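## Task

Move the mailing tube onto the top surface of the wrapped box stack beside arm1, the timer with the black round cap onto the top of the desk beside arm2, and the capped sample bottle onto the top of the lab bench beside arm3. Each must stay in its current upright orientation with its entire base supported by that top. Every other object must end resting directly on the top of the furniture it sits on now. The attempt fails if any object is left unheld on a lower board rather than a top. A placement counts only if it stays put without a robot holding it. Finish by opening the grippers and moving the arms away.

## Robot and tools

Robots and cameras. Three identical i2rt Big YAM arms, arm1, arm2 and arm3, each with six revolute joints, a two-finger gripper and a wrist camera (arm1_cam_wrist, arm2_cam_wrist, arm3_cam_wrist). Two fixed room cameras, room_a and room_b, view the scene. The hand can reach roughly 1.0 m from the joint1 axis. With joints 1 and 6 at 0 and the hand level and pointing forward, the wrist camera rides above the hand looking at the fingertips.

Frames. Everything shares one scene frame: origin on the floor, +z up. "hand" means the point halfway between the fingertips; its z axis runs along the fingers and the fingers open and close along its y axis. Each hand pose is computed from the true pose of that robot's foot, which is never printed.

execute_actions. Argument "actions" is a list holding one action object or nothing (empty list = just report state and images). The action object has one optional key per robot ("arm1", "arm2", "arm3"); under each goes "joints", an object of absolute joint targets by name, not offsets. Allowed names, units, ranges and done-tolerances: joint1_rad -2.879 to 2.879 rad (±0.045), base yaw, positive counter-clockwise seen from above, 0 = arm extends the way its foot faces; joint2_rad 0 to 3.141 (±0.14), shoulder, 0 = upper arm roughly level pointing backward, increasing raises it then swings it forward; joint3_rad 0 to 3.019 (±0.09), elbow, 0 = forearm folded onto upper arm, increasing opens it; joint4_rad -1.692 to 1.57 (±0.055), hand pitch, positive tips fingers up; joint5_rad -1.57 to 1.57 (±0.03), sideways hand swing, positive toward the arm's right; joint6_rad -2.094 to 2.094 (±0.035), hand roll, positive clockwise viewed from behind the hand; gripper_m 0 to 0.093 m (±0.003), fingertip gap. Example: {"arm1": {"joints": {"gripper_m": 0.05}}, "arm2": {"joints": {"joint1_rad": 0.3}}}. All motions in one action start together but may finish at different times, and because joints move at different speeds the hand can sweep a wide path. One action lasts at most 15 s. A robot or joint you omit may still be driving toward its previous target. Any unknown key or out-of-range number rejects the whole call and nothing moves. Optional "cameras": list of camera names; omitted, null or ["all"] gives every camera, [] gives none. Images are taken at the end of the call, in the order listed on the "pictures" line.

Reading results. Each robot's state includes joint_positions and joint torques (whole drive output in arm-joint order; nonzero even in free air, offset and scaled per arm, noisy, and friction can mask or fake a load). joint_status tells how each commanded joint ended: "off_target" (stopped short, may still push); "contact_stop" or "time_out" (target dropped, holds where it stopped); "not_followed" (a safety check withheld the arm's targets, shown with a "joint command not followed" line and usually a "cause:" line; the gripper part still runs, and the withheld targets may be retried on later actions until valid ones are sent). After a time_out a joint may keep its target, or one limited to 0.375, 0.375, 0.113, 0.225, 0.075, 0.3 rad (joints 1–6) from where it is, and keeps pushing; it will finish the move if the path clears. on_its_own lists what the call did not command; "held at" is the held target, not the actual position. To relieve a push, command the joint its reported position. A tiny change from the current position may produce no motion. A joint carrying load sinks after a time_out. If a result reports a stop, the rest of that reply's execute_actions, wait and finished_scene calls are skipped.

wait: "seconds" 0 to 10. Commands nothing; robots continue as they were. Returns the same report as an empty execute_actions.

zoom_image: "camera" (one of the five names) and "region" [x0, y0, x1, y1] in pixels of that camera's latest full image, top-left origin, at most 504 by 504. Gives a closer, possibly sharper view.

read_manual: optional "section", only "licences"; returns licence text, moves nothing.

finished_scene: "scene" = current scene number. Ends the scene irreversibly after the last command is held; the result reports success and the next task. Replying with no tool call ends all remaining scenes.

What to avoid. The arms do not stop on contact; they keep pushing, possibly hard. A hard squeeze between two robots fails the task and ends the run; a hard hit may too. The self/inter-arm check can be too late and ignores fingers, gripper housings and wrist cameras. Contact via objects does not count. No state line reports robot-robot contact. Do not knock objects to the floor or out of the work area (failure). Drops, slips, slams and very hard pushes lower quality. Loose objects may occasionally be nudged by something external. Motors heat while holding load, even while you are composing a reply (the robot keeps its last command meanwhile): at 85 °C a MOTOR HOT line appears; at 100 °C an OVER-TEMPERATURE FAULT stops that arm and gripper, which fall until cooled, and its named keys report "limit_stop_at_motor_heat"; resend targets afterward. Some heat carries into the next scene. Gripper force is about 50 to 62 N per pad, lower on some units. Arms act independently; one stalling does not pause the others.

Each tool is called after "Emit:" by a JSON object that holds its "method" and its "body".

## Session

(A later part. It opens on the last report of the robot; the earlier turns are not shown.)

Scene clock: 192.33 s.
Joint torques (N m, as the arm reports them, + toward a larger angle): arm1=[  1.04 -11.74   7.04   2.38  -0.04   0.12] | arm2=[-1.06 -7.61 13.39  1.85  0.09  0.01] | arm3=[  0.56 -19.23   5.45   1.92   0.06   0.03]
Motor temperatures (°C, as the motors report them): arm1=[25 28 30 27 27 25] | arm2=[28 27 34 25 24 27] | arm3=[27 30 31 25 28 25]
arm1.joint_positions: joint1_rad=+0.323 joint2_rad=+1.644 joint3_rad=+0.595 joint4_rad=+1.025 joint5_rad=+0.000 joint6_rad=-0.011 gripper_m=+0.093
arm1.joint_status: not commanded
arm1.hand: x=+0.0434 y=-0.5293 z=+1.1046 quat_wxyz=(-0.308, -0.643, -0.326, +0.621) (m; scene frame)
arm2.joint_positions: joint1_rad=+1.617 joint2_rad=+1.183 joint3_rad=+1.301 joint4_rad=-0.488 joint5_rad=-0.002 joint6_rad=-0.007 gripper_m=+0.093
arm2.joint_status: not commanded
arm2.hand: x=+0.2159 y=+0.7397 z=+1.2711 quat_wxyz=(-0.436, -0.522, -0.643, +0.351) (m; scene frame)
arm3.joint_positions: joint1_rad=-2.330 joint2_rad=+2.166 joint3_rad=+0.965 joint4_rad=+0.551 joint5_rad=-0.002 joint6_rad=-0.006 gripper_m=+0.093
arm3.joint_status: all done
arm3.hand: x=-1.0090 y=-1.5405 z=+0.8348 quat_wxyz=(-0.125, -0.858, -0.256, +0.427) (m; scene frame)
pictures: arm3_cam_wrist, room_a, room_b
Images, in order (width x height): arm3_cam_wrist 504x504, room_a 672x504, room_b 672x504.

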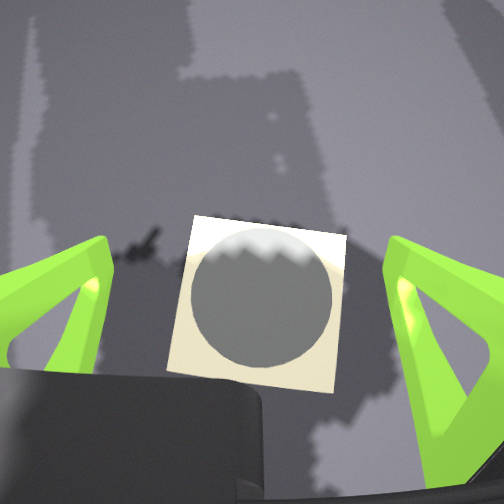

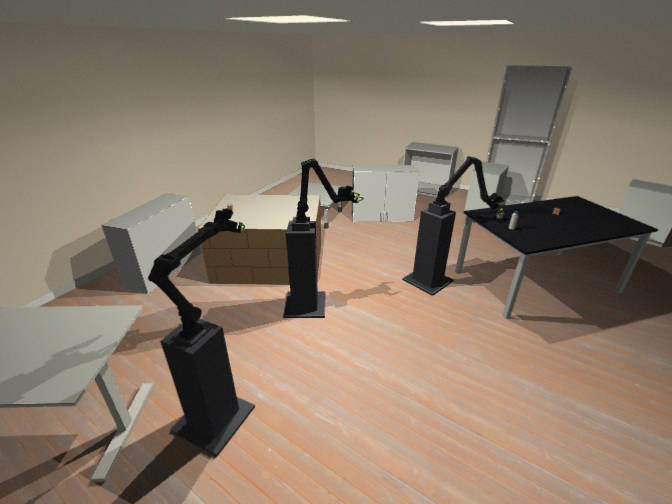

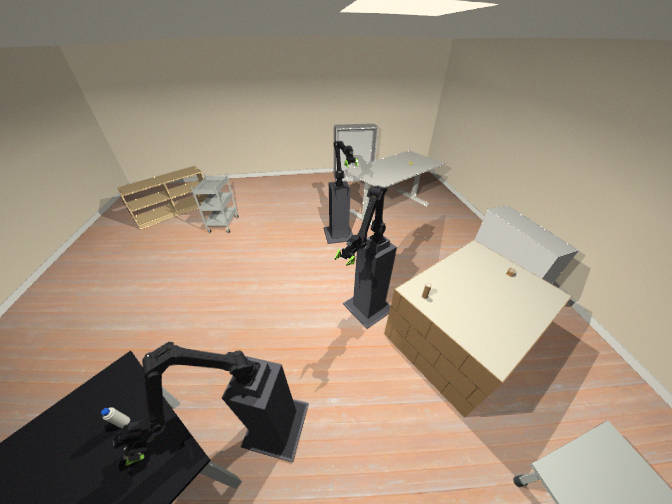

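Emit:
{"method": "execute_actions", "body": {"actions": [{"arm3":{"joints":{"joint2_rad":2.225}}}], "cameras": []}}

Emit:
{"method": "execute_actions", "body": {"actions": [{"arm3":{"joints":{"gripper_m":0}}}], "cameras": ["arm3_cam_wrist","room_a"]}}

Emit:
{"method": "zoom_image", "body": {"camera": "room_a", "region": [470,185,530,230]}}

Scene clock: 199.57 s.
Joint torques (N m, as the arm reports them, + toward a larger angle): arm1=[  1.05 -11.82   7.05   2.38  -0.04   0.12] | arm2=[-1.12 -7.59 13.39  1.83  0.09  0.01] | arm3=[  0.6  -18.18   5.26   1.91   0.05   0.04]
Motor temperatures (°C, as the motors report them): arm1=[25 28 30 27 27 25] | arm2=[28 27 34 25 24 27] | arm3=[27 30 31 25 28 25]
arm1.joint_positions: joint1_rad=+0.323 joint2_rad=+1.644 joint3_rad=+0.595 joint4_rad=+1.025 joint5_rad=+0.000 joint6_rad=-0.011 gripper_m=+0.093
arm1.joint_status: not commanded
arm1.hand: x=+0.0434 y=-0.5293 z=+1.1046 quat_wxyz=(-0.308, -0.643, -0.326, +0.621) (m; scene frame)
arm2.joint_positions: joint1_rad=+1.617 joint2_rad=+1.183 joint3_rad=+1.301 joint4_rad=-0.488 joint5_rad=-0.002 joint6_rad=-0.007 gripper_m=+0.093
arm2.joint_status: not commanded
arm2.hand: x=+0.2159 y=+0.7397 z=+1.2711 quat_wxyz=(-0.436, -0.522, -0.643, +0.351) (m; scene frame)
arm3.joint_positions: joint1_rad=-2.330 joint2_rad=+2.197 joint3_rad=+0.965 joint4_rad=+0.551 joint5_rad=-0.002 joint6_rad=-0.006 gripper_m=+0.093
arm3.joint_status: all done
arm3.hand: x=-1.0027 y=-1.5364 z=+0.8161 quat_wxyz=(-0.122, -0.865, -0.258, +0.413) (m; scene frame)
pictures: none
No camera images: the call's "cameras" was empty. Leave "cameras" out to get every camera's image.

Scene clock: 200.27 s.
Joint torques (N m, as the arm reports them, + toward a larger angle): arm1=[  1.02 -11.78   7.06   2.39  -0.04   0.12] | arm2=[-1.15 -7.59 13.4   1.84  0.09  0.01] | arm3=[  0.6  -17.94   5.13   1.91   0.04   0.02]
Motor temperatures (°C, as the motors report them): arm1=[25 28 30 27 27 25] | arm2=[28 27 34 25 24 27] | arm3=[27 30 31 25 28 25]
arm1.joint_positions: joint1_rad=+0.323 joint2_rad=+1.644 joint3_rad=+0.595 joint4_rad=+1.025 joint5_rad=+0.000 joint6_rad=-0.011 gripper_m=+0.093
arm1.joint_status: not commanded
arm1.hand: x=+0.0434 y=-0.5293 z=+1.1046 quat_wxyz=(-0.308, -0.643, -0.326, +0.621) (m; scene frame)
arm2.joint_positions: joint1_rad=+1.617 joint2_rad=+1.183 joint3_rad=+1.301 joint4_rad=-0.488 joint5_rad=-0.002 joint6_rad=-0.007 gripper_m=+0.093
arm2.joint_status: not commanded
arm2.hand: x=+0.2159 y=+0.7397 z=+1.2711 quat_wxyz=(-0.436, -0.522, -0.643, +0.351) (m; scene frame)
arm3.joint_positions: joint1_rad=-2.330 joint2_rad=+2.197 joint3_rad=+0.965 joint4_rad=+0.551 joint5_rad=-0.001 joint6_rad=-0.006 gripper_m=+0.047
arm3.joint_status: gripper_m off_target (ended at +0.047, target +0.000)
arm3.hand: x=-1.0029 y=-1.5361 z=+0.8161 quat_wxyz=(-0.121, -0.865, -0.257, +0.414) (m; scene frame)
pictures: arm3_cam_wrist, room_a
Images, in order (width x height): arm3_cam_wrist 504x504, room_a 672x504.

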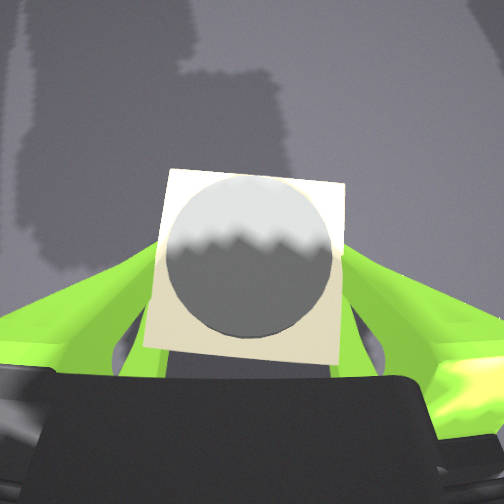

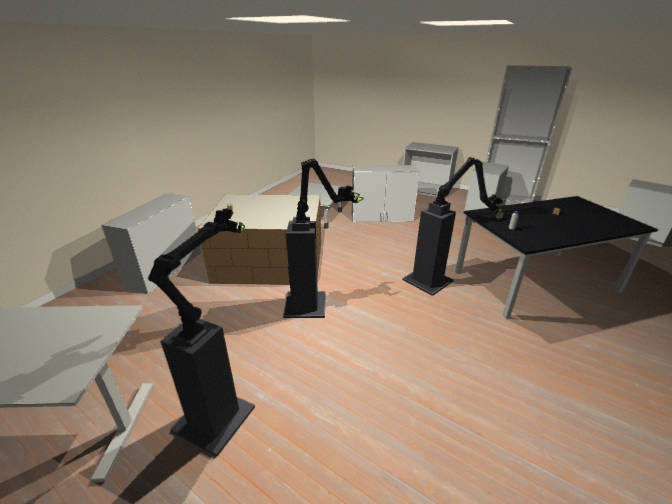

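Region (470, 185, 530, 230) of room_a's 672x504 image, scaled by 8.400, with more detail than that image has; it fills the top 378 rows of this view, and the rest is white.

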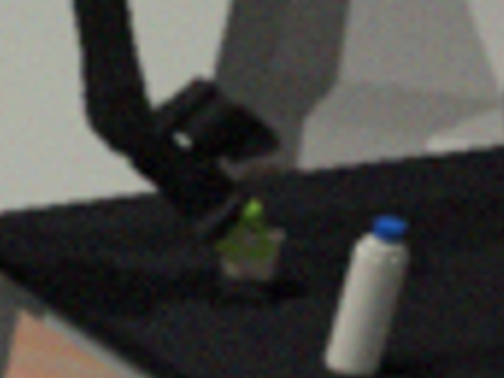

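Emit:
{"method": "execute_actions", "body": {"actions": [{"arm3":{"joints":{"joint2_rad":1.9,"joint4_rad":0.4}},"arm1":{"joints":{"joint2_rad":1.684,"joint3_rad":0.79,"joint4_rad":1.44}}}], "cameras": ["arm3_cam_wrist"]}}

Emit:
{"method": "execute_actions", "body": {"actions": [{"arm3":{"joints":{"joint1_rad":1.15,"joint2_rad":1.668,"joint3_rad":1.77,"joint4_rad":-0.755}}}], "cameras": ["arm1_cam_wrist","arm3_cam_wrist","room_a"]}}

Emit:
{"method": "zoom_image", "body": {"camera": "room_a", "region": [335,140,415,200]}}

Scene clock: 208.10 s.
Joint torques (N m, as the arm reports them, + toward a larger angle): arm1=[  1.01 -13.83   9.81   2.4   -0.05   0.12] | arm2=[-1.06 -7.59 13.39  1.85  0.09  0.01] | arm3=[  0.5  -17.17   7.8    1.04   0.03   0.02]
Motor temperatures (°C, as the motors report them): arm1=[25 28 30 27 27 25] | arm2=[28 27 34 25 24 27] | arm3=[27 30 30 25 28 25]
arm1.joint_positions: joint1_rad=+0.323 joint2_rad=+1.693 joint3_rad=+0.764 joint4_rad=+1.416 joint5_rad=+0.000 joint6_rad=-0.011 gripper_m=+0.093
arm1.joint_status: all done
arm1.hand: x=+0.0249 y=-0.5533 z=+1.2449 quat_wxyz=(-0.379, -0.467, -0.236, +0.764) (m; scene frame)
arm2.joint_positions: joint1_rad=+1.617 joint2_rad=+1.183 joint3_rad=+1.301 joint4_rad=-0.488 joint5_rad=-0.002 joint6_rad=-0.007 gripper_m=+0.093
arm2.joint_status: not commanded
arm2.hand: x=+0.2159 y=+0.7397 z=+1.2711 quat_wxyz=(-0.436, -0.522, -0.643, +0.351) (m; scene frame)
arm3.joint_positions: joint1_rad=-2.330 joint2_rad=+1.883 joint3_rad=+0.957 joint4_rad=+0.409 joint5_rad=-0.001 joint6_rad=-0.005 gripper_m=+0.047
arm3.joint_status: all done
arm3.hand: x=-1.0273 y=-1.5518 z=+0.9764 quat_wxyz=(-0.141, -0.828, -0.246, +0.483) (m; scene frame)
pictures: arm3_cam_wrist
Images, in order (width x height): arm3_cam_wrist 504x504.

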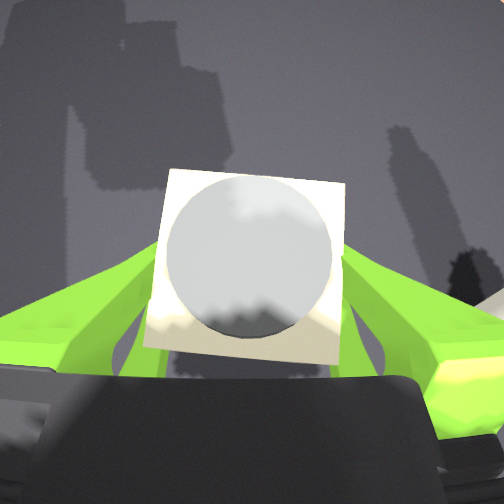

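Scene clock: 211.10 s.
Joint torques (N m, as the arm reports them, + toward a larger angle): arm1=[  1.07 -13.83   9.78   2.4   -0.04   0.12] | arm2=[-1.08 -7.58 13.38  1.87  0.09  0.02] | arm3=[ -0.1  -21.37  13.45   0.87   0.07   0.02]
Motor temperatures (°C, as the motors report them): arm1=[25 28 30 27 27 25] | arm2=[28 27 34 25 24 27] | arm3=[27 30 31 25 28 25]
arm1.joint_positions: joint1_rad=+0.323 joint2_rad=+1.693 joint3_rad=+0.764 joint4_rad=+1.416 joint5_rad=+0.000 joint6_rad=-0.011 gripper_m=+0.093
arm1.joint_status: not commanded
arm1.hand: x=+0.0249 y=-0.5533 z=+1.2449 quat_wxyz=(-0.379, -0.467, -0.236, +0.764) (m; scene frame)
arm2.joint_positions: joint1_rad=+1.617 joint2_rad=+1.183 joint3_rad=+1.301 joint4_rad=-0.488 joint5_rad=-0.002 joint6_rad=-0.007 gripper_m=+0.093
arm2.joint_status: not commanded
arm2.hand: x=+0.2159 y=+0.7397 z=+1.2711 quat_wxyz=(-0.436, -0.522, -0.643, +0.351) (m; scene frame)
arm3.joint_positions: joint1_rad=+1.156 joint2_rad=+1.677 joint3_rad=+1.717 joint4_rad=-0.743 joint5_rad=-0.002 joint6_rad=-0.005 gripper_m=+0.047
arm3.joint_status: all done
arm3.hand: x=-0.0587 y=-0.6472 z=+1.2890 quat_wxyz=(-0.377, +0.404, -0.812, -0.186) (m; scene frame)
pictures: arm1_cam_wrist, arm3_cam_wrist, room_a
Images, in order (width x height): arm1_cam_wrist 504x504, arm3_cam_wrist 504x504, room_a 672x504.

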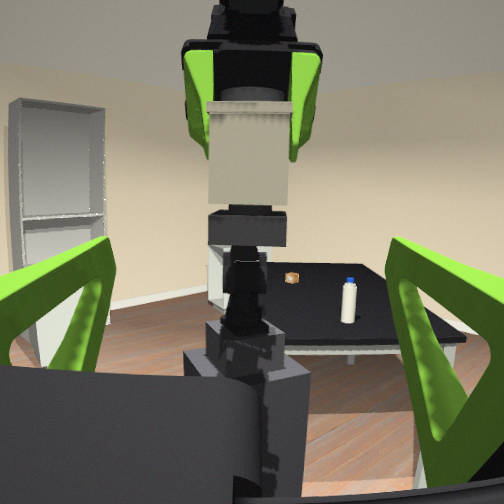

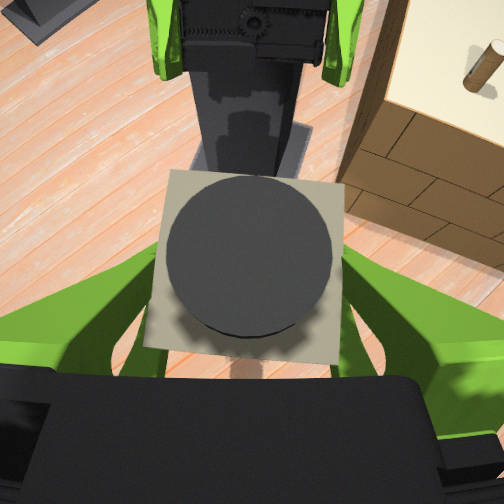

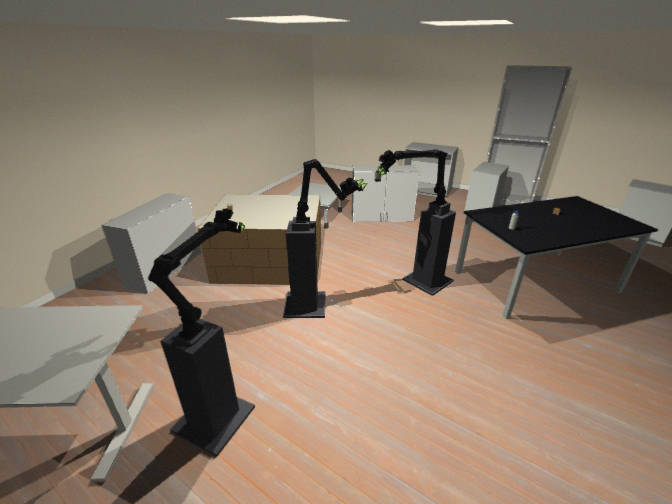

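Region (335, 140, 415, 200) of room_a's 672x504 image, scaled by 6.300, with more detail than that image has; it fills the top 378 rows of this view, and the rest is white.

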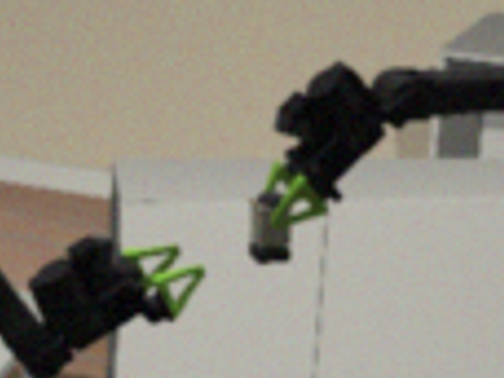

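Emit:
{"method": "execute_actions", "body": {"actions": [{"arm1":{"joints":{"joint2_rad":1.925,"joint3_rad":1.208,"joint4_rad":1.26}}}], "cameras": ["arm1_cam_wrist","arm3_cam_wrist","room_a"]}}

Emit:
{"method": "zoom_image", "body": {"camera": "room_a", "region": [350,150,410,195]}}

Scene clock: 218.67 s.
Joint torques (N m, as the arm reports them, + toward a larger angle): arm1=[  1.04 -19.77  12.3    1.39  -0.04   0.12] | arm2=[-1.1  -7.67 13.39  1.84  0.09  0.01] | arm3=[  0.48 -21.18  13.43   0.86   0.07   0.03]
Motor temperatures (°C, as the motors report them): arm1=[25 28 31 27 27 25] | arm2=[28 27 34 25 24 27] | arm3=[27 30 34 25 28 25]
arm1.joint_positions: joint1_rad=+0.323 joint2_rad=+1.943 joint3_rad=+1.169 joint4_rad=+1.265 joint5_rad=+0.000 joint6_rad=-0.011 gripper_m=+0.093
arm1.joint_status: all done
arm1.hand: x=-0.0536 y=-0.6585 z=+1.2431 quat_wxyz=(-0.379, -0.465, -0.235, +0.765) (m; scene frame)
arm2.joint_positions: joint1_rad=+1.617 joint2_rad=+1.183 joint3_rad=+1.301 joint4_rad=-0.488 joint5_rad=-0.002 joint6_rad=-0.007 gripper_m=+0.093
arm2.joint_status: not commanded
arm2.hand: x=+0.2159 y=+0.7397 z=+1.2711 quat_wxyz=(-0.436, -0.522, -0.643, +0.351) (m; scene frame)
arm3.joint_positions: joint1_rad=+1.156 joint2_rad=+1.677 joint3_rad=+1.717 joint4_rad=-0.743 joint5_rad=-0.002 joint6_rad=-0.005 gripper_m=+0.047
arm3.joint_status: not commanded
arm3.hand: x=-0.0587 y=-0.6472 z=+1.2890 quat_wxyz=(-0.377, +0.404, -0.812, -0.186) (m; scene frame)
pictures: arm1_cam_wrist, arm3_cam_wrist, room_a
Images, in order (width x height): arm1_cam_wrist 504x504, arm3_cam_wrist 504x504, room_a 672x504.

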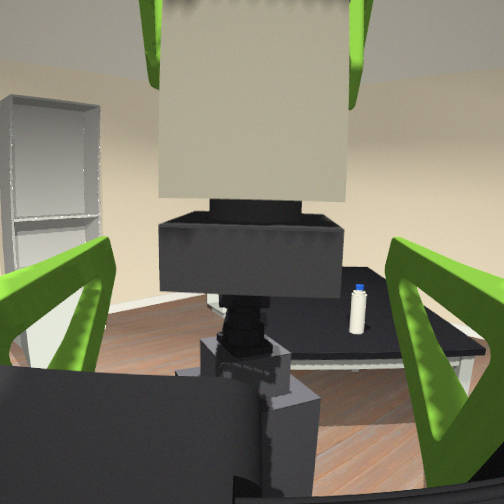

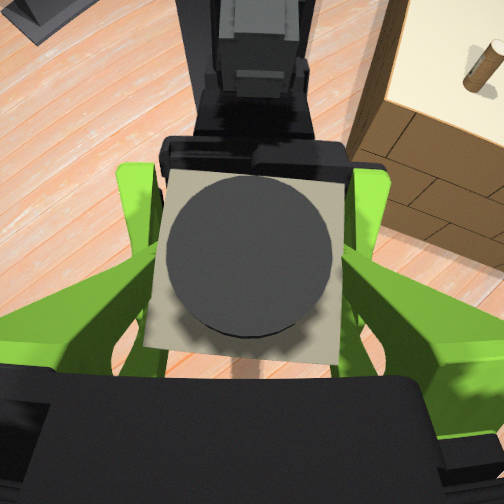

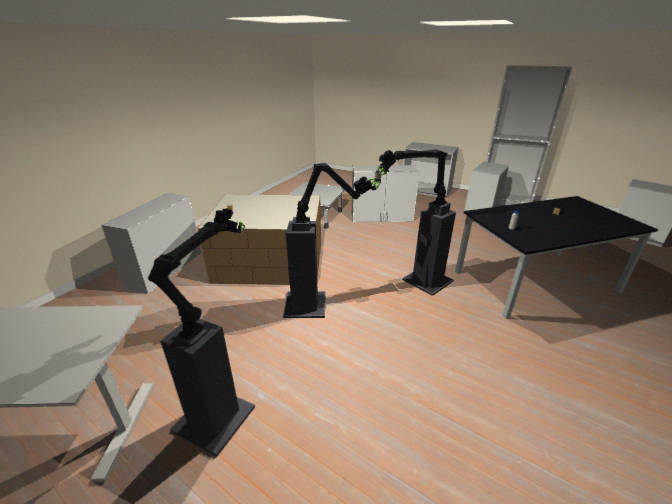

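Region (350, 150, 410, 195) of room_a's 672x504 image, scaled by 8.400, with more detail than that image has; it fills the top 378 rows of this view, and the rest is white.

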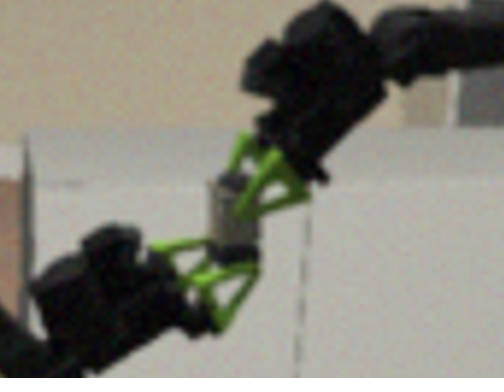

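Emit:
{"method": "execute_actions", "body": {"actions": [{"arm1":{"joints":{"joint2_rad":1.901,"joint3_rad":1.228}}}], "cameras": ["arm1_cam_wrist","room_a"]}}

Emit:
{"method": "zoom_image", "body": {"camera": "room_a", "region": [350,150,410,195]}}

Scene clock: 223.87 s.
Joint torques (N m, as the arm reports them, + toward a larger angle): arm1=[  1.08 -20.25  13.51   1.39  -0.05   0.12] | arm2=[-1.1  -7.63 13.37  1.85  0.08  0.02] | arm3=[  0.5  -21.1   13.37   0.89   0.07   0.01]
Motor temperatures (°C, as the motors report them): arm1=[25 28 31 27 27 25] | arm2=[28 27 34 25 24 27] | arm3=[27 30 35 25 28 25]
arm1.joint_positions: joint1_rad=+0.323 joint2_rad=+1.926 joint3_rad=+1.179 joint4_rad=+1.265 joint5_rad=+0.000 joint6_rad=-0.011 gripper_m=+0.093
arm1.joint_status: all done
arm1.hand: x=-0.0528 y=-0.6573 z=+1.2596 quat_wxyz=(-0.382, -0.455, -0.230, +0.771) (m; scene frame)
arm2.joint_positions: joint1_rad=+1.617 joint2_rad=+1.183 joint3_rad=+1.301 joint4_rad=-0.488 joint5_rad=-0.002 joint6_rad=-0.007 gripper_m=+0.093
arm2.joint_status: not commanded
arm2.hand: x=+0.2159 y=+0.7397 z=+1.2711 quat_wxyz=(-0.436, -0.522, -0.643, +0.351) (m; scene frame)
arm3.joint_positions: joint1_rad=+1.156 joint2_rad=+1.677 joint3_rad=+1.717 joint4_rad=-0.743 joint5_rad=-0.002 joint6_rad=-0.005 gripper_m=+0.047
arm3.joint_status: not commanded
arm3.hand: x=-0.0587 y=-0.6472 z=+1.2890 quat_wxyz=(-0.377, +0.404, -0.812, -0.186) (m; scene frame)
pictures: arm1_cam_wrist, room_a
Images, in order (width x height): arm1_cam_wrist 504x504, room_a 672x504.

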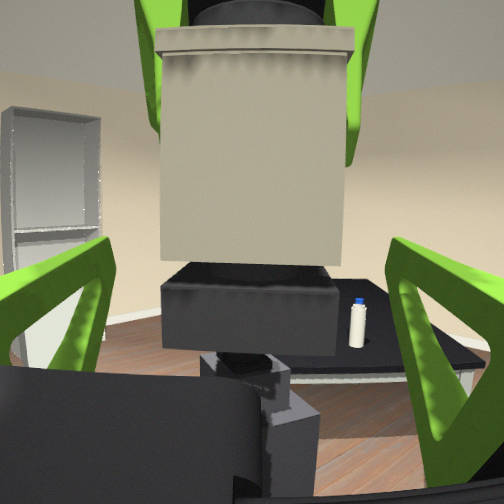

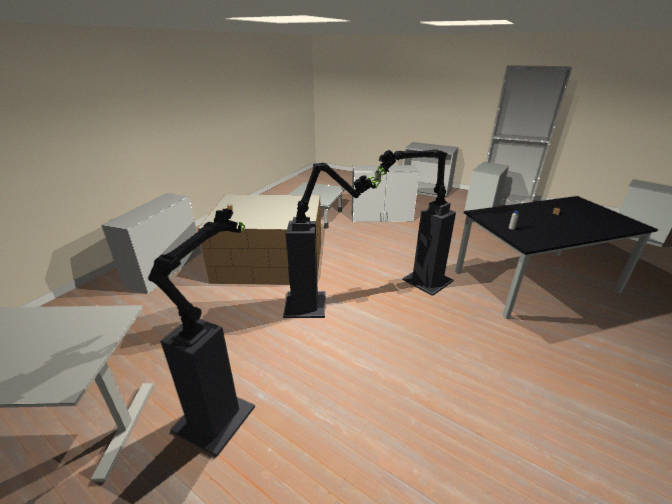

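Region (350, 150, 410, 195) of room_a's 672x504 image, scaled by 8.400, with more detail than that image has; it fills the top 378 rows of this view, and the rest is white.

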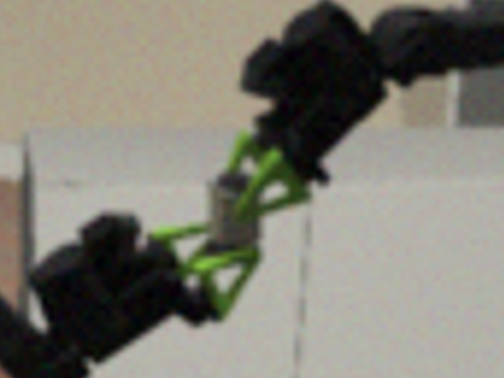

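A bit higher, to clear the groove.

Emit:
{"method": "execute_actions", "body": {"actions": [{"arm1":{"joints":{"joint3_rad":1.248}}}], "cameras": []}}

Emit:
{"method": "execute_actions", "body": {"actions": [{"arm1":{"joints":{"gripper_m":0}}}], "cameras": ["arm1_cam_wrist","arm3_cam_wrist"]}}

Scene clock: 228.30 s.
Joint torques (N m, as the arm reports them, + toward a larger angle): arm1=[  1.1  -20.4   13.59   1.37  -0.04   0.12] | arm2=[-1.1  -7.61 13.39  1.88  0.09  0.01] | arm3=[  0.38 -21.24  13.36   0.84   0.07   0.02]
Motor temperatures (°C, as the motors report them): arm1=[25 29 32 27 27 25] | arm2=[28 27 35 25 24 27] | arm3=[27 31 35 25 28 25]
arm1.joint_positions: joint1_rad=+0.323 joint2_rad=+1.926 joint3_rad=+1.200 joint4_rad=+1.265 joint5_rad=+0.000 joint6_rad=-0.011 gripper_m=+0.093
arm1.joint_status: all done
arm1.hand: x=-0.0546 y=-0.6596 z=+1.2698 quat_wxyz=(-0.384, -0.447, -0.226, +0.776) (m; scene frame)
arm2.joint_positions: joint1_rad=+1.617 joint2_rad=+1.183 joint3_rad=+1.301 joint4_rad=-0.488 joint5_rad=-0.002 joint6_rad=-0.007 gripper_m=+0.093
arm2.joint_status: not commanded
arm2.hand: x=+0.2159 y=+0.7397 z=+1.2711 quat_wxyz=(-0.436, -0.522, -0.643, +0.351) (m; scene frame)
arm3.joint_positions: joint1_rad=+1.156 joint2_rad=+1.677 joint3_rad=+1.717 joint4_rad=-0.743 joint5_rad=-0.002 joint6_rad=-0.005 gripper_m=+0.047
arm3.joint_status: not commanded
arm3.hand: x=-0.0587 y=-0.6472 z=+1.2890 quat_wxyz=(-0.377, +0.404, -0.812, -0.186) (m; scene frame)
pictures: none
No camera images: the call's "cameras" was empty. Leave "cameras" out to get every camera's image.

Scene clock: 229.00 s.
Joint torques (N m, as the arm reports them, + toward a larger angle): arm1=[  1.11 -20.5   13.53   1.38  -0.2    0.12] | arm2=[-1.09 -7.64 13.38  1.84  0.09  0.01] | arm3=[  0.4  -21.29  13.41   0.91   0.09   0.02]
Motor temperatures (°C, as the motors report them): arm1=[25 29 32 27 27 25] | arm2=[28 27 35 25 24 27] | arm3=[27 31 36 25 28 25]
arm1.joint_positions: joint1_rad=+0.322 joint2_rad=+1.926 joint3_rad=+1.200 joint4_rad=+1.265 joint5_rad=+0.004 joint6_rad=-0.011 gripper_m=+0.045
arm1.joint_status: gripper_m off_target (ended at +0.045, target +0.000)
arm1.hand: x=-0.0557 y=-0.6589 z=+1.2697 quat_wxyz=(-0.383, -0.448, -0.224, +0.776) (m; scene frame)
arm2.joint_positions: joint1_rad=+1.617 joint2_rad=+1.183 joint3_rad=+1.301 joint4_rad=-0.488 joint5_rad=-0.002 joint6_rad=-0.007 gripper_m=+0.093
arm2.joint_status: not commanded
arm2.hand: x=+0.2159 y=+0.7397 z=+1.2711 quat_wxyz=(-0.436, -0.522, -0.643, +0.351) (m; scene frame)
arm3.joint_positions: joint1_rad=+1.155 joint2_rad=+1.677 joint3_rad=+1.717 joint4_rad=-0.743 joint5_rad=-0.003 joint6_rad=-0.006 gripper_m=+0.047
arm3.joint_status: not commanded
arm3.hand: x=-0.0585 y=-0.6475 z=+1.2889 quat_wxyz=(-0.377, +0.404, -0.812, -0.186) (m; scene frame)
pictures: arm1_cam_wrist, arm3_cam_wrist
Images, in order (width x height): arm1_cam_wrist 504x504, arm3_cam_wrist 504x504.

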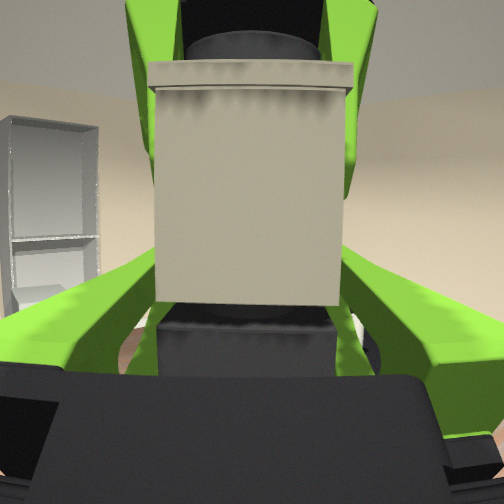

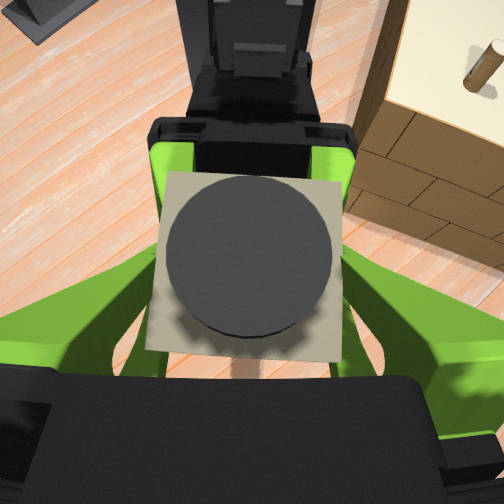

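Emit:
{"method": "execute_actions", "body": {"actions": [{"arm3":{"joints":{"gripper_m":0.093}}}], "cameras": []}}

Emit:
{"method": "execute_actions", "body": {"actions": [{"arm3":{"joints":{"joint2_rad":1.2,"joint3_rad":1.5}},"arm2":{"joints":{"joint2_rad":1.5,"joint3_rad":2.14,"joint4_rad":-1.29}}}], "cameras": ["arm1_cam_wrist"]}}

Emit:
{"method": "execute_actions", "body": {"actions": [{"arm1":{"joints":{"joint1_rad":-1.973}},"arm3":{"joints":{"joint2_rad":0.5}}}], "cameras": ["arm1_cam_wrist","arm2_cam_wrist"]}}

Scene clock: 239.97 s.
Joint torques (N m, as the arm reports them, + toward a larger angle): arm1=[  1.   -20.54  13.56   1.4   -0.16   0.12] | arm2=[-1.04 -7.69 13.37  1.83  0.09  0.01] | arm3=[  0.58 -20.96  13.38   0.89   0.08   0.04]
Motor temperatures (°C, as the motors report them): arm1=[25 29 33 27 27 25] | arm2=[28 27 35 25 24 27] | arm3=[27 31 37 25 28 25]
arm1.joint_positions: joint1_rad=+0.322 joint2_rad=+1.926 joint3_rad=+1.200 joint4_rad=+1.265 joint5_rad=+0.003 joint6_rad=-0.011 gripper_m=+0.045
arm1.joint_status: not commanded
arm1.hand: x=-0.0555 y=-0.6590 z=+1.2697 quat_wxyz=(-0.383, -0.448, -0.224, +0.776) (m; scene frame)
arm2.joint_positions: joint1_rad=+1.617 joint2_rad=+1.183 joint3_rad=+1.301 joint4_rad=-0.488 joint5_rad=-0.002 joint6_rad=-0.007 gripper_m=+0.093
arm2.joint_status: not commanded
arm2.hand: x=+0.2159 y=+0.7397 z=+1.2711 quat_wxyz=(-0.436, -0.522, -0.643, +0.351) (m; scene frame)
arm3.joint_positions: joint1_rad=+1.155 joint2_rad=+1.677 joint3_rad=+1.718 joint4_rad=-0.743 joint5_rad=-0.002 joint6_rad=-0.006 gripper_m=+0.093
arm3.joint_status: all done
arm3.hand: x=-0.0583 y=-0.6475 z=+1.2891 quat_wxyz=(-0.377, +0.404, -0.812, -0.185) (m; scene frame)
pictures: none
No camera images: the call's "cameras" was empty. Leave "cameras" out to get every camera's image.

Scene clock: 241.63 s.
Joint torques (N m, as the arm reports them, + toward a larger angle): arm1=[  1.12 -20.43  13.54   1.39  -0.16   0.12] | arm2=[ -1.03 -10.22  13.14   1.53   0.09   0.01] | arm3=[ 0.76 -9.94 10.09  1.15  0.08  0.03]
Motor temperatures (°C, as the motors report them): arm1=[25 29 33 27 27 25] | arm2=[28 27 35 25 24 27] | arm3=[27 31 36 25 28 25]
arm1.joint_positions: joint1_rad=+0.322 joint2_rad=+1.926 joint3_rad=+1.200 joint4_rad=+1.265 joint5_rad=+0.003 joint6_rad=-0.011 gripper_m=+0.045
arm1.joint_status: not commanded
arm1.hand: x=-0.0555 y=-0.6590 z=+1.2697 quat_wxyz=(-0.383, -0.448, -0.224, +0.776) (m; scene frame)
arm2.joint_positions: joint1_rad=+1.617 joint2_rad=+1.479 joint3_rad=+2.122 joint4_rad=-1.278 joint5_rad=-0.002 joint6_rad=-0.007 gripper_m=+0.093
arm2.joint_status: all done
arm2.hand: x=+0.2167 y=+0.7298 z=+1.4055 quat_wxyz=(-0.348, -0.564, -0.695, +0.279) (m; scene frame)
arm3.joint_positions: joint1_rad=+1.155 joint2_rad=+1.188 joint3_rad=+1.493 joint4_rad=-0.745 joint5_rad=-0.002 joint6_rad=-0.006 gripper_m=+0.093
arm3.joint_status: all done
arm3.hand: x=-0.1611 y=-0.7813 z=+1.4503 quat_wxyz=(-0.481, +0.376, -0.756, -0.236) (m; scene frame)
pictures: arm1_cam_wrist
Images, in order (width x height): arm1_cam_wrist 504x504.

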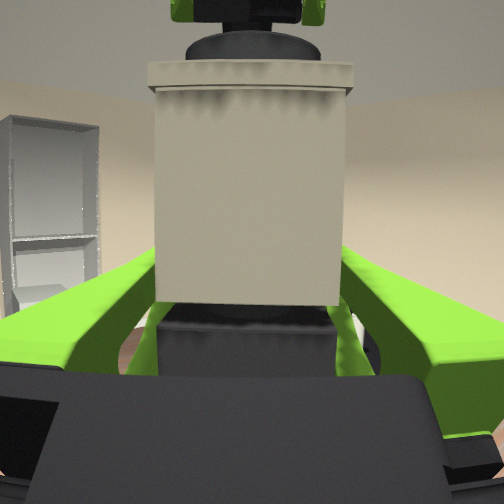

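Scene clock: 243.83 s.
Joint torques (N m, as the arm reports them, + toward a larger angle): arm1=[  2.29 -20.29  13.06   1.57  -0.13   0.12] | arm2=[ -1.08 -10.33  13.07   1.53   0.09   0.01] | arm3=[0.66 6.32 6.26 0.98 0.07 0.02]
Motor temperatures (°C, as the motors report them): arm1=[25 29 34 27 27 25] | arm2=[28 27 35 25 24 27] | arm3=[27 31 36 25 28 25]
arm1.joint_positions: joint1_rad=-1.982 joint2_rad=+1.926 joint3_rad=+1.206 joint4_rad=+1.258 joint5_rad=+0.002 joint6_rad=-0.011 gripper_m=+0.045
arm1.joint_status: all done
arm1.hand: x=+0.2345 y=+0.6145 z=+1.2891 quat_wxyz=(+0.560, -0.384, +0.305, +0.668) (m; scene frame)
arm2.joint_positions: joint1_rad=+1.617 joint2_rad=+1.479 joint3_rad=+2.122 joint4_rad=-1.278 joint5_rad=-0.002 joint6_rad=-0.007 gripper_m=+0.093
arm2.joint_status: not commanded
arm2.hand: x=+0.2167 y=+0.7298 z=+1.4055 quat_wxyz=(-0.348, -0.564, -0.695, +0.279) (m; scene frame)
arm3.joint_positions: joint1_rad=+1.155 joint2_rad=+0.499 joint3_rad=+1.495 joint4_rad=-0.745 joint5_rad=-0.002 joint6_rad=-0.006 gripper_m=+0.093
arm3.joint_status: all done
arm3.hand: x=-0.3817 y=-1.0685 z=+1.6860 quat_wxyz=(-0.709, +0.274, -0.549, -0.348) (m; scene frame)
pictures: arm1_cam_wrist, arm2_cam_wrist
Images, in order (width x height): arm1_cam_wrist 504x504, arm2_cam_wrist 504x504.

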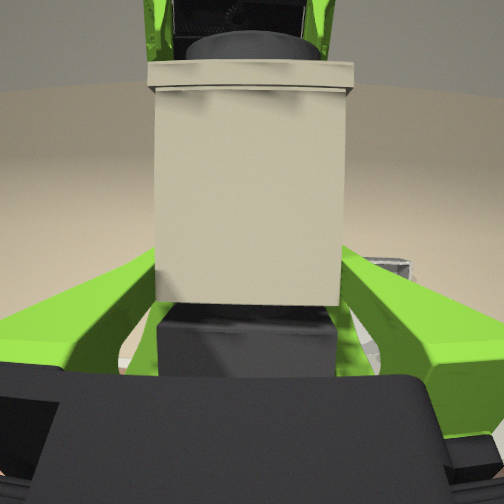

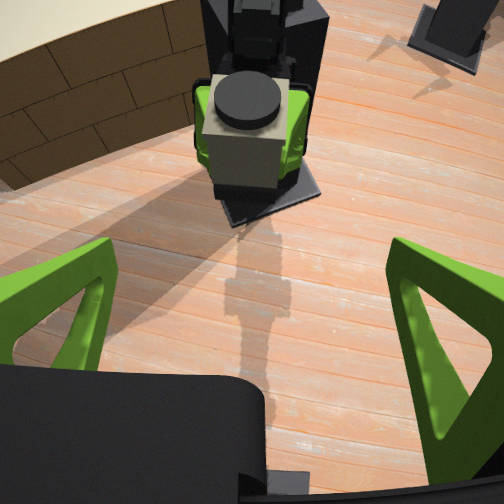

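Emit:
{"method": "execute_actions", "body": {"actions": [{"arm2":{"joints":{"joint1_rad":1.632,"joint2_rad":1.78,"joint3_rad":2.37,"joint4_rad":-1.225}}}], "cameras": ["arm1_cam_wrist","arm2_cam_wrist"]}}

Scene clock: 248.37 s.
Joint torques (N m, as the arm reports them, + toward a larger angle): arm1=[  2.17 -20.29  13.08   1.59  -0.12   0.12] | arm2=[  0.5  -19.53  15.66   2.27   0.09   0.01] | arm3=[0.25 6.54 6.33 1.   0.08 0.03]
Motor temperatures (°C, as the motors report them): arm1=[25 30 34 27 27 25] | arm2=[28 27 35 25 24 27] | arm3=[27 30 35 25 28 25]
arm1.joint_positions: joint1_rad=-1.982 joint2_rad=+1.926 joint3_rad=+1.206 joint4_rad=+1.258 joint5_rad=+0.002 joint6_rad=-0.011 gripper_m=+0.045
arm1.joint_status: not commanded
arm1.hand: x=+0.2345 y=+0.6145 z=+1.2891 quat_wxyz=(+0.560, -0.384, +0.305, +0.668) (m; scene frame)
arm2.joint_positions: joint1_rad=+1.620 joint2_rad=+1.788 joint3_rad=+2.333 joint4_rad=-1.236 joint5_rad=-0.002 joint6_rad=-0.007 gripper_m=+0.093
arm2.joint_status: all done
arm2.hand: x=+0.2449 y=+0.6061 z=+1.3331 quat_wxyz=(-0.328, -0.571, -0.706, +0.262) (m; scene frame)
arm3.joint_positions: joint1_rad=+1.155 joint2_rad=+0.499 joint3_rad=+1.495 joint4_rad=-0.745 joint5_rad=-0.002 joint6_rad=-0.006 gripper_m=+0.093
arm3.joint_status: not commanded
arm3.hand: x=-0.3817 y=-1.0685 z=+1.6860 quat_wxyz=(-0.709, +0.274, -0.549, -0.348) (m; scene frame)
pictures: arm1_cam_wrist, arm2_cam_wrist
Images, in order (width x height): arm1_cam_wrist 504x504, arm2_cam_wrist 504x504.

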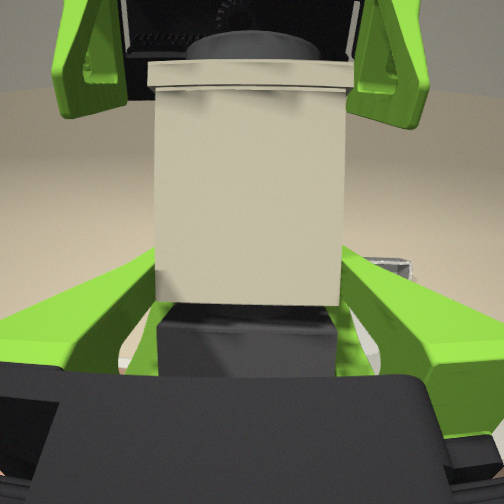

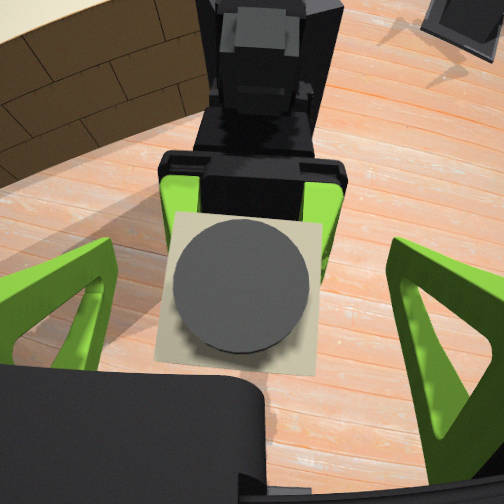

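Emit:
{"method": "execute_actions", "body": {"actions": [{"arm2":{"joints":{"joint1_rad":1.638,"joint3_rad":2.302}}}], "cameras": ["arm1_cam_wrist","arm2_cam_wrist"]}}

Scene clock: 251.77 s.
Joint torques (N m, as the arm reports them, + toward a larger angle): arm1=[  2.18 -20.29  13.07   1.56  -0.12   0.12] | arm2=[  0.2  -19.51  11.99   2.24   0.09   0.01] | arm3=[0.5  6.71 6.34 1.   0.08 0.04]
Motor temperatures (°C, as the motors report them): arm1=[25 30 34 27 27 25] | arm2=[28 28 35 25 24 27] | arm3=[27 30 34 25 28 25]
arm1.joint_positions: joint1_rad=-1.982 joint2_rad=+1.926 joint3_rad=+1.206 joint4_rad=+1.258 joint5_rad=+0.002 joint6_rad=-0.011 gripper_m=+0.045
arm1.joint_status: not commanded
arm1.hand: x=+0.2345 y=+0.6145 z=+1.2891 quat_wxyz=(+0.560, -0.384, +0.305, +0.668) (m; scene frame)
arm2.joint_positions: joint1_rad=+1.628 joint2_rad=+1.785 joint3_rad=+2.302 joint4_rad=-1.236 joint5_rad=-0.002 joint6_rad=-0.007 gripper_m=+0.093
arm2.joint_status: all done
arm2.hand: x=+0.2501 y=+0.6077 z=+1.3193 quat_wxyz=(-0.319, -0.572, -0.712, +0.252) (m; scene frame)
arm3.joint_positions: joint1_rad=+1.155 joint2_rad=+0.499 joint3_rad=+1.495 joint4_rad=-0.745 joint5_rad=-0.002 joint6_rad=-0.006 gripper_m=+0.093
arm3.joint_status: not commanded
arm3.hand: x=-0.3817 y=-1.0685 z=+1.6860 quat_wxyz=(-0.709, +0.274, -0.549, -0.348) (m; scene frame)
pictures: arm1_cam_wrist, arm2_cam_wrist
Images, in order (width x height): arm1_cam_wrist 504x504, arm2_cam_wrist 504x504.

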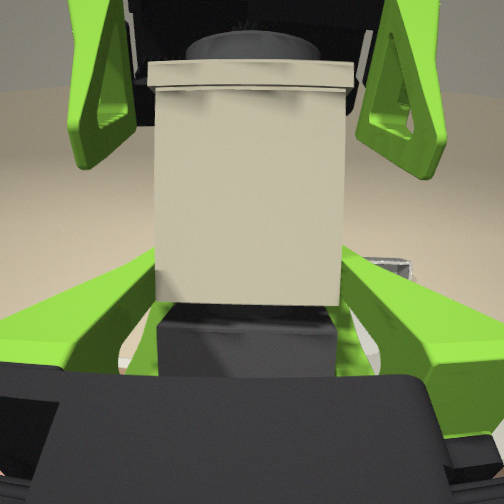

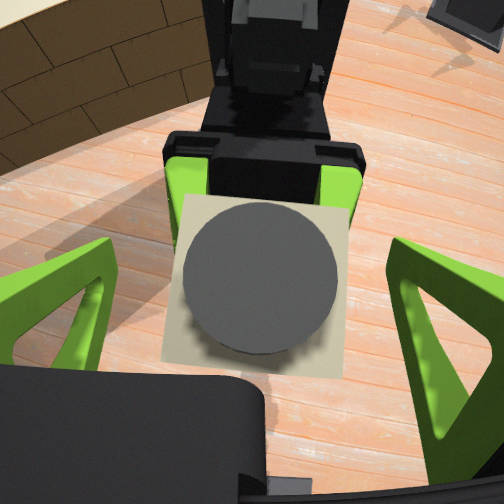

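Emit:
{"method": "execute_actions", "body": {"actions": [{"arm2":{"joints":{"gripper_m":0,"joint3_rad":2.294}}}], "cameras": ["arm1_cam_wrist","arm2_cam_wrist"]}}

Scene clock: 257.83 s.
Joint torques (N m, as the arm reports them, + toward a larger angle): arm1=[  2.11 -20.21  13.11   1.59  -0.22   0.06] | arm2=[  0.37 -19.39  11.66   2.24  -0.13  -0.04] | arm3=[0.47 6.57 6.37 1.02 0.07 0.04]
Motor temperatures (°C, as the motors report them): arm1=[25 30 34 27 27 25] | arm2=[28 28 35 25 24 27] | arm3=[27 30 33 25 28 25]
arm1.joint_positions: joint1_rad=-1.982 joint2_rad=+1.926 joint3_rad=+1.206 joint4_rad=+1.258 joint5_rad=+0.005 joint6_rad=-0.005 gripper_m=+0.045
arm1.joint_status: not commanded
arm1.hand: x=+0.2350 y=+0.6146 z=+1.2891 quat_wxyz=(+0.558, -0.382, +0.307, +0.669) (m; scene frame)
arm2.joint_positions: joint1_rad=+1.628 joint2_rad=+1.785 joint3_rad=+2.297 joint4_rad=-1.236 joint5_rad=+0.004 joint6_rad=-0.001 gripper_m=+0.047
arm2.joint_status: gripper_m off_target (ended at +0.047, target +0.000); the others done
arm2.hand: x=+0.2491 y=+0.6074 z=+1.3169 quat_wxyz=(-0.317, -0.575, -0.711, +0.252) (m; scene frame)
arm3.joint_positions: joint1_rad=+1.155 joint2_rad=+0.499 joint3_rad=+1.495 joint4_rad=-0.745 joint5_rad=-0.002 joint6_rad=-0.006 gripper_m=+0.093
arm3.joint_status: not commanded
arm3.hand: x=-0.3817 y=-1.0685 z=+1.6860 quat_wxyz=(-0.709, +0.274, -0.549, -0.348) (m; scene frame)
pictures: arm1_cam_wrist, arm2_cam_wrist
Images, in order (width x height): arm1_cam_wrist 504x504, arm2_cam_wrist 504x504.

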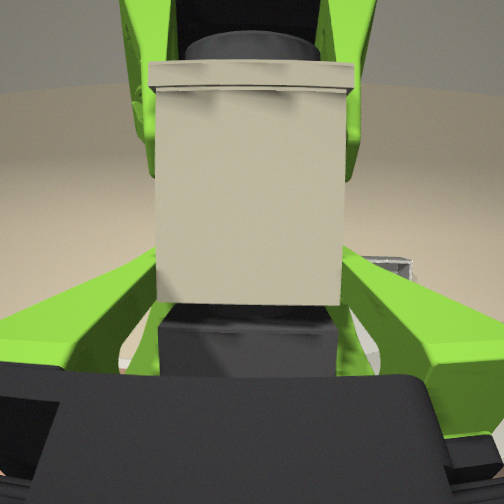

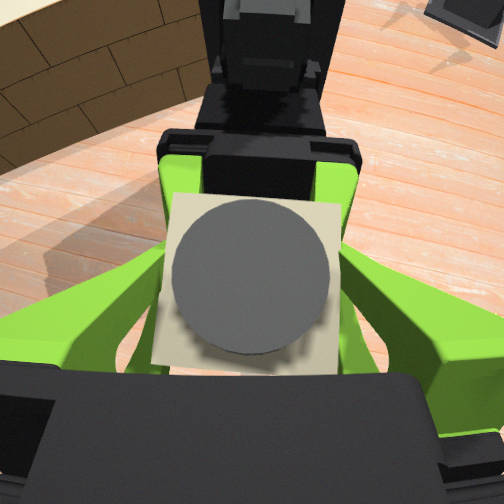

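Emit:
{"method": "execute_actions", "body": {"actions": [{"arm1":{"joints":{"gripper_m":0.093}}}], "cameras": []}}

Emit:
{"method": "execute_actions", "body": {"actions": [{"arm2":{"joints":{"joint2_rad":1.5}}}], "cameras": []}}

Emit:
{"method": "execute_actions", "body": {"actions": [{"arm2":{"joints":{"joint1_rad":-2.44,"joint3_rad":1.025,"joint4_rad":0.0}},"arm1":{"joints":{"joint2_rad":0.9,"joint3_rad":0.5,"joint4_rad":0.6}}}], "cameras": []}}

Emit:
{"method": "execute_actions", "body": {"actions": [{"arm2":{"joints":{"joint2_rad":1.86,"joint4_rad":0.16}}}], "cameras": ["room_a"]}}

Emit:
{"method": "zoom_image", "body": {"camera": "room_a", "region": [30,290,150,380]}}

Scene clock: 267.77 s.
Joint torques (N m, as the arm reports them, + toward a larger angle): arm1=[  2.17 -20.25  13.11   1.58  -0.16   0.06] | arm2=[  0.32 -19.44  12.33   2.25  -0.1   -0.04] | arm3=[0.62 6.52 6.34 1.01 0.08 0.04]
Motor temperatures (°C, as the motors report them): arm1=[25 30 34 27 27 25] | arm2=[28 29 35 25 24 27] | arm3=[27 29 32 25 28 25]
arm1.joint_positions: joint1_rad=-1.982 joint2_rad=+1.926 joint3_rad=+1.206 joint4_rad=+1.258 joint5_rad=+0.003 joint6_rad=-0.005 gripper_m=+0.093
arm1.joint_status: all done
arm1.hand: x=+0.2347 y=+0.6144 z=+1.2894 quat_wxyz=(+0.558, -0.382, +0.306, +0.670) (m; scene frame)
arm2.joint_positions: joint1_rad=+1.628 joint2_rad=+1.785 joint3_rad=+2.291 joint4_rad=-1.236 joint5_rad=+0.003 joint6_rad=-0.001 gripper_m=+0.047
arm2.joint_status: not commanded
arm2.hand: x=+0.2495 y=+0.6074 z=+1.3136 quat_wxyz=(-0.315, -0.576, -0.712, +0.250) (m; scene frame)
arm3.joint_positions: joint1_rad=+1.155 joint2_rad=+0.499 joint3_rad=+1.495 joint4_rad=-0.745 joint5_rad=-0.002 joint6_rad=-0.006 gripper_m=+0.093
arm3.joint_status: not commanded
arm3.hand: x=-0.3817 y=-1.0685 z=+1.6860 quat_wxyz=(-0.709, +0.274, -0.549, -0.348) (m; scene frame)
pictures: none
No camera images: the call's "cameras" was empty. Leave "cameras" out to get every camera's image.

Scene clock: 269.40 s.
Joint torques (N m, as the arm reports them, + toward a larger angle): arm1=[  2.13 -20.25  13.09   1.57  -0.16   0.06] | arm2=[  0.32 -12.09  11.66   2.45  -0.09  -0.04] | arm3=[0.53 6.6  6.32 1.02 0.09 0.03]
Motor temperatures (°C, as the motors report them): arm1=[25 30 34 27 27 25] | arm2=[28 29 35 25 24 27] | arm3=[27 29 32 25 28 25]
arm1.joint_positions: joint1_rad=-1.982 joint2_rad=+1.926 joint3_rad=+1.206 joint4_rad=+1.258 joint5_rad=+0.003 joint6_rad=-0.005 gripper_m=+0.093
arm1.joint_status: not commanded
arm1.hand: x=+0.2347 y=+0.6144 z=+1.2894 quat_wxyz=(+0.558, -0.382, +0.306, +0.670) (m; scene frame)
arm2.joint_positions: joint1_rad=+1.628 joint2_rad=+1.504 joint3_rad=+2.283 joint4_rad=-1.236 joint5_rad=+0.003 joint6_rad=-0.001 gripper_m=+0.047
arm2.joint_status: all done
arm2.hand: x=+0.2210 y=+0.7309 z=+1.4805 quat_wxyz=(-0.409, -0.537, -0.662, +0.326) (m; scene frame)
arm3.joint_positions: joint1_rad=+1.155 joint2_rad=+0.499 joint3_rad=+1.495 joint4_rad=-0.745 joint5_rad=-0.002 joint6_rad=-0.006 gripper_m=+0.093
arm3.joint_status: not commanded
arm3.hand: x=-0.3817 y=-1.0685 z=+1.6860 quat_wxyz=(-0.709, +0.274, -0.549, -0.348) (m; scene frame)
pictures: none
No camera images: the call's "cameras" was empty. Leave "cameras" out to get every camera's image.

Scene clock: 272.47 s.
Joint torques (N m, as the arm reports them, + toward a larger angle): arm1=[ 2.34 -3.69 10.65  1.4  -0.15  0.06] | arm2=[  0.03 -15.78  12.48   2.72  -0.06  -0.04] | arm3=[0.56 6.39 6.35 0.99 0.08 0.02]
Motor temperatures (°C, as the motors report them): arm1=[25 30 34 27 27 25] | arm2=[28 29 35 25 24 27] | arm3=[27 29 32 25 28 25]
arm1.joint_positions: joint1_rad=-1.982 joint2_rad=+0.902 joint3_rad=+0.501 joint4_rad=+0.611 joint5_rad=+0.003 joint6_rad=-0.005 gripper_m=+0.093
arm1.joint_status: all done
arm1.hand: x=+0.2893 y=+0.3363 z=+1.3232 quat_wxyz=(+0.501, -0.487, +0.392, +0.599) (m; scene frame)
arm2.joint_positions: joint1_rad=-2.446 joint2_rad=+1.522 joint3_rad=+1.022 joint4_rad=-0.020 joint5_rad=+0.002 joint6_rad=-0.001 gripper_m=+0.047
arm2.joint_status: all done
arm2.hand: x=+0.5136 y=+1.7487 z=+1.0312 quat_wxyz=(+0.462, -0.356, +0.785, +0.211) (m; scene frame)
arm3.joint_positions: joint1_rad=+1.155 joint2_rad=+0.499 joint3_rad=+1.495 joint4_rad=-0.745 joint5_rad=-0.002 joint6_rad=-0.006 gripper_m=+0.093
arm3.joint_status: not commanded
arm3.hand: x=-0.3817 y=-1.0685 z=+1.6860 quat_wxyz=(-0.709, +0.274, -0.549, -0.348) (m; scene frame)
pictures: none
No camera images: the call's "cameras" was empty. Leave "cameras" out to get every camera's image.

Scene clock: 273.70 s.
Joint torques (N m, as the arm reports them, + toward a larger angle): arm1=[ 2.34 -3.73 10.64  1.4  -0.15  0.05] | arm2=[ -0.02 -18.88  11.6    2.48  -0.06  -0.04] | arm3=[0.48 6.7  6.35 0.97 0.08 0.04]
Motor temperatures (°C, as the motors report them): arm1=[25 29 34 27 27 25] | arm2=[28 29 35 25 24 27] | arm3=[27 29 32 25 28 25]
arm1.joint_positions: joint1_rad=-1.982 joint2_rad=+0.902 joint3_rad=+0.501 joint4_rad=+0.611 joint5_rad=+0.003 joint6_rad=-0.005 gripper_m=+0.093
arm1.joint_status: not commanded
arm1.hand: x=+0.2893 y=+0.3363 z=+1.3232 quat_wxyz=(+0.501, -0.487, +0.392, +0.599) (m; scene frame)
arm2.joint_positions: joint1_rad=-2.446 joint2_rad=+1.879 joint3_rad=+1.003 joint4_rad=+0.141 joint5_rad=+0.002 joint6_rad=-0.001 gripper_m=+0.047
arm2.joint_status: all done
arm2.hand: x=+0.5205 y=+1.7581 z=+0.8371 quat_wxyz=(+0.375, -0.376, +0.829, +0.172) (m; scene frame)
arm3.joint_positions: joint1_rad=+1.155 joint2_rad=+0.499 joint3_rad=+1.495 joint4_rad=-0.745 joint5_rad=-0.002 joint6_rad=-0.006 gripper_m=+0.093
arm3.joint_status: not commanded
arm3.hand: x=-0.3817 y=-1.0685 z=+1.6860 quat_wxyz=(-0.709, +0.274, -0.549, -0.348) (m; scene frame)
pictures: room_a
Images, in order (width x height): room_a 672x504.

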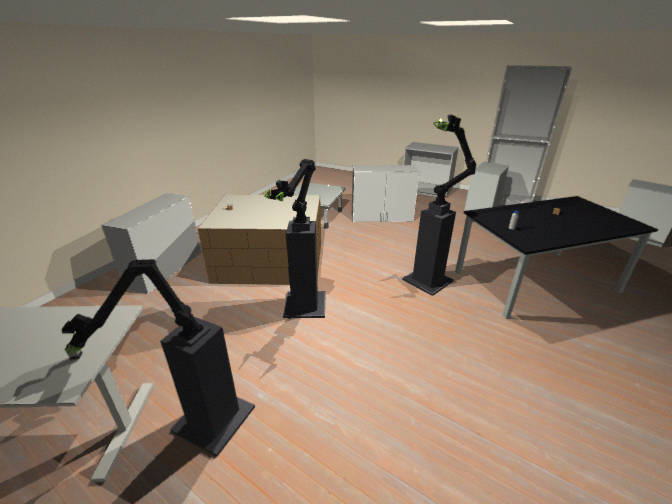

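Region (30, 290, 150, 380) of room_a's 672x504 image, scaled by 4.200, with more detail than that image has; it fills the top 378 rows of this view, and the rest is white.

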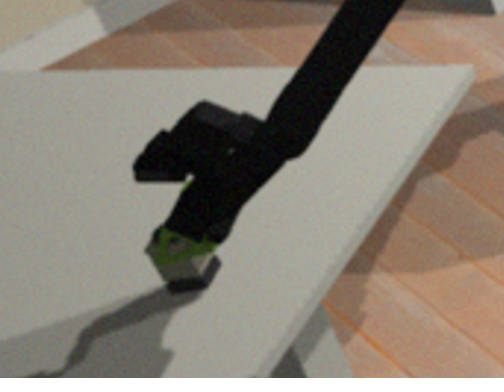

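Emit:
{"method": "execute_actions", "body": {"actions": [{"arm2":{"joints":{"joint2_rad":1.945,"joint4_rad":0.225}}}], "cameras": []}}

Scene clock: 277.07 s.
Joint torques (N m, as the arm reports them, + toward a larger angle): arm1=[ 2.33 -3.71 10.64  1.39 -0.16  0.06] | arm2=[  0.08 -14.7   11.28   2.38  -0.02  -0.04] | arm3=[0.44 6.55 6.35 0.94 0.09 0.03]
Motor temperatures (°C, as the motors report them): arm1=[25 29 34 27 27 25] | arm2=[28 29 34 25 24 27] | arm3=[27 29 32 25 28 25]
arm1.joint_positions: joint1_rad=-1.982 joint2_rad=+0.902 joint3_rad=+0.501 joint4_rad=+0.611 joint5_rad=+0.003 joint6_rad=-0.005 gripper_m=+0.093
arm1.joint_status: not commanded
arm1.hand: x=+0.2893 y=+0.3363 z=+1.3232 quat_wxyz=(+0.501, -0.487, +0.392, +0.599) (m; scene frame)
arm2.joint_positions: joint1_rad=-2.446 joint2_rad=+1.916 joint3_rad=+1.004 joint4_rad=+0.211 joint5_rad=+0.001 joint6_rad=-0.001 gripper_m=+0.047
arm2.joint_status: all done
arm2.hand: x=+0.5251 y=+1.7638 z=+0.8282 quat_wxyz=(+0.389, -0.374, +0.823, +0.179) (m; scene frame)
arm3.joint_positions: joint1_rad=+1.155 joint2_rad=+0.499 joint3_rad=+1.495 joint4_rad=-0.745 joint5_rad=-0.002 joint6_rad=-0.006 gripper_m=+0.093
arm3.joint_status: not commanded
arm3.hand: x=-0.3817 y=-1.0685 z=+1.6860 quat_wxyz=(-0.709, +0.274, -0.549, -0.348) (m; scene frame)
pictures: none
No camera images: the call's "cameras" was empty. Leave "cameras" out to get every camera's image.


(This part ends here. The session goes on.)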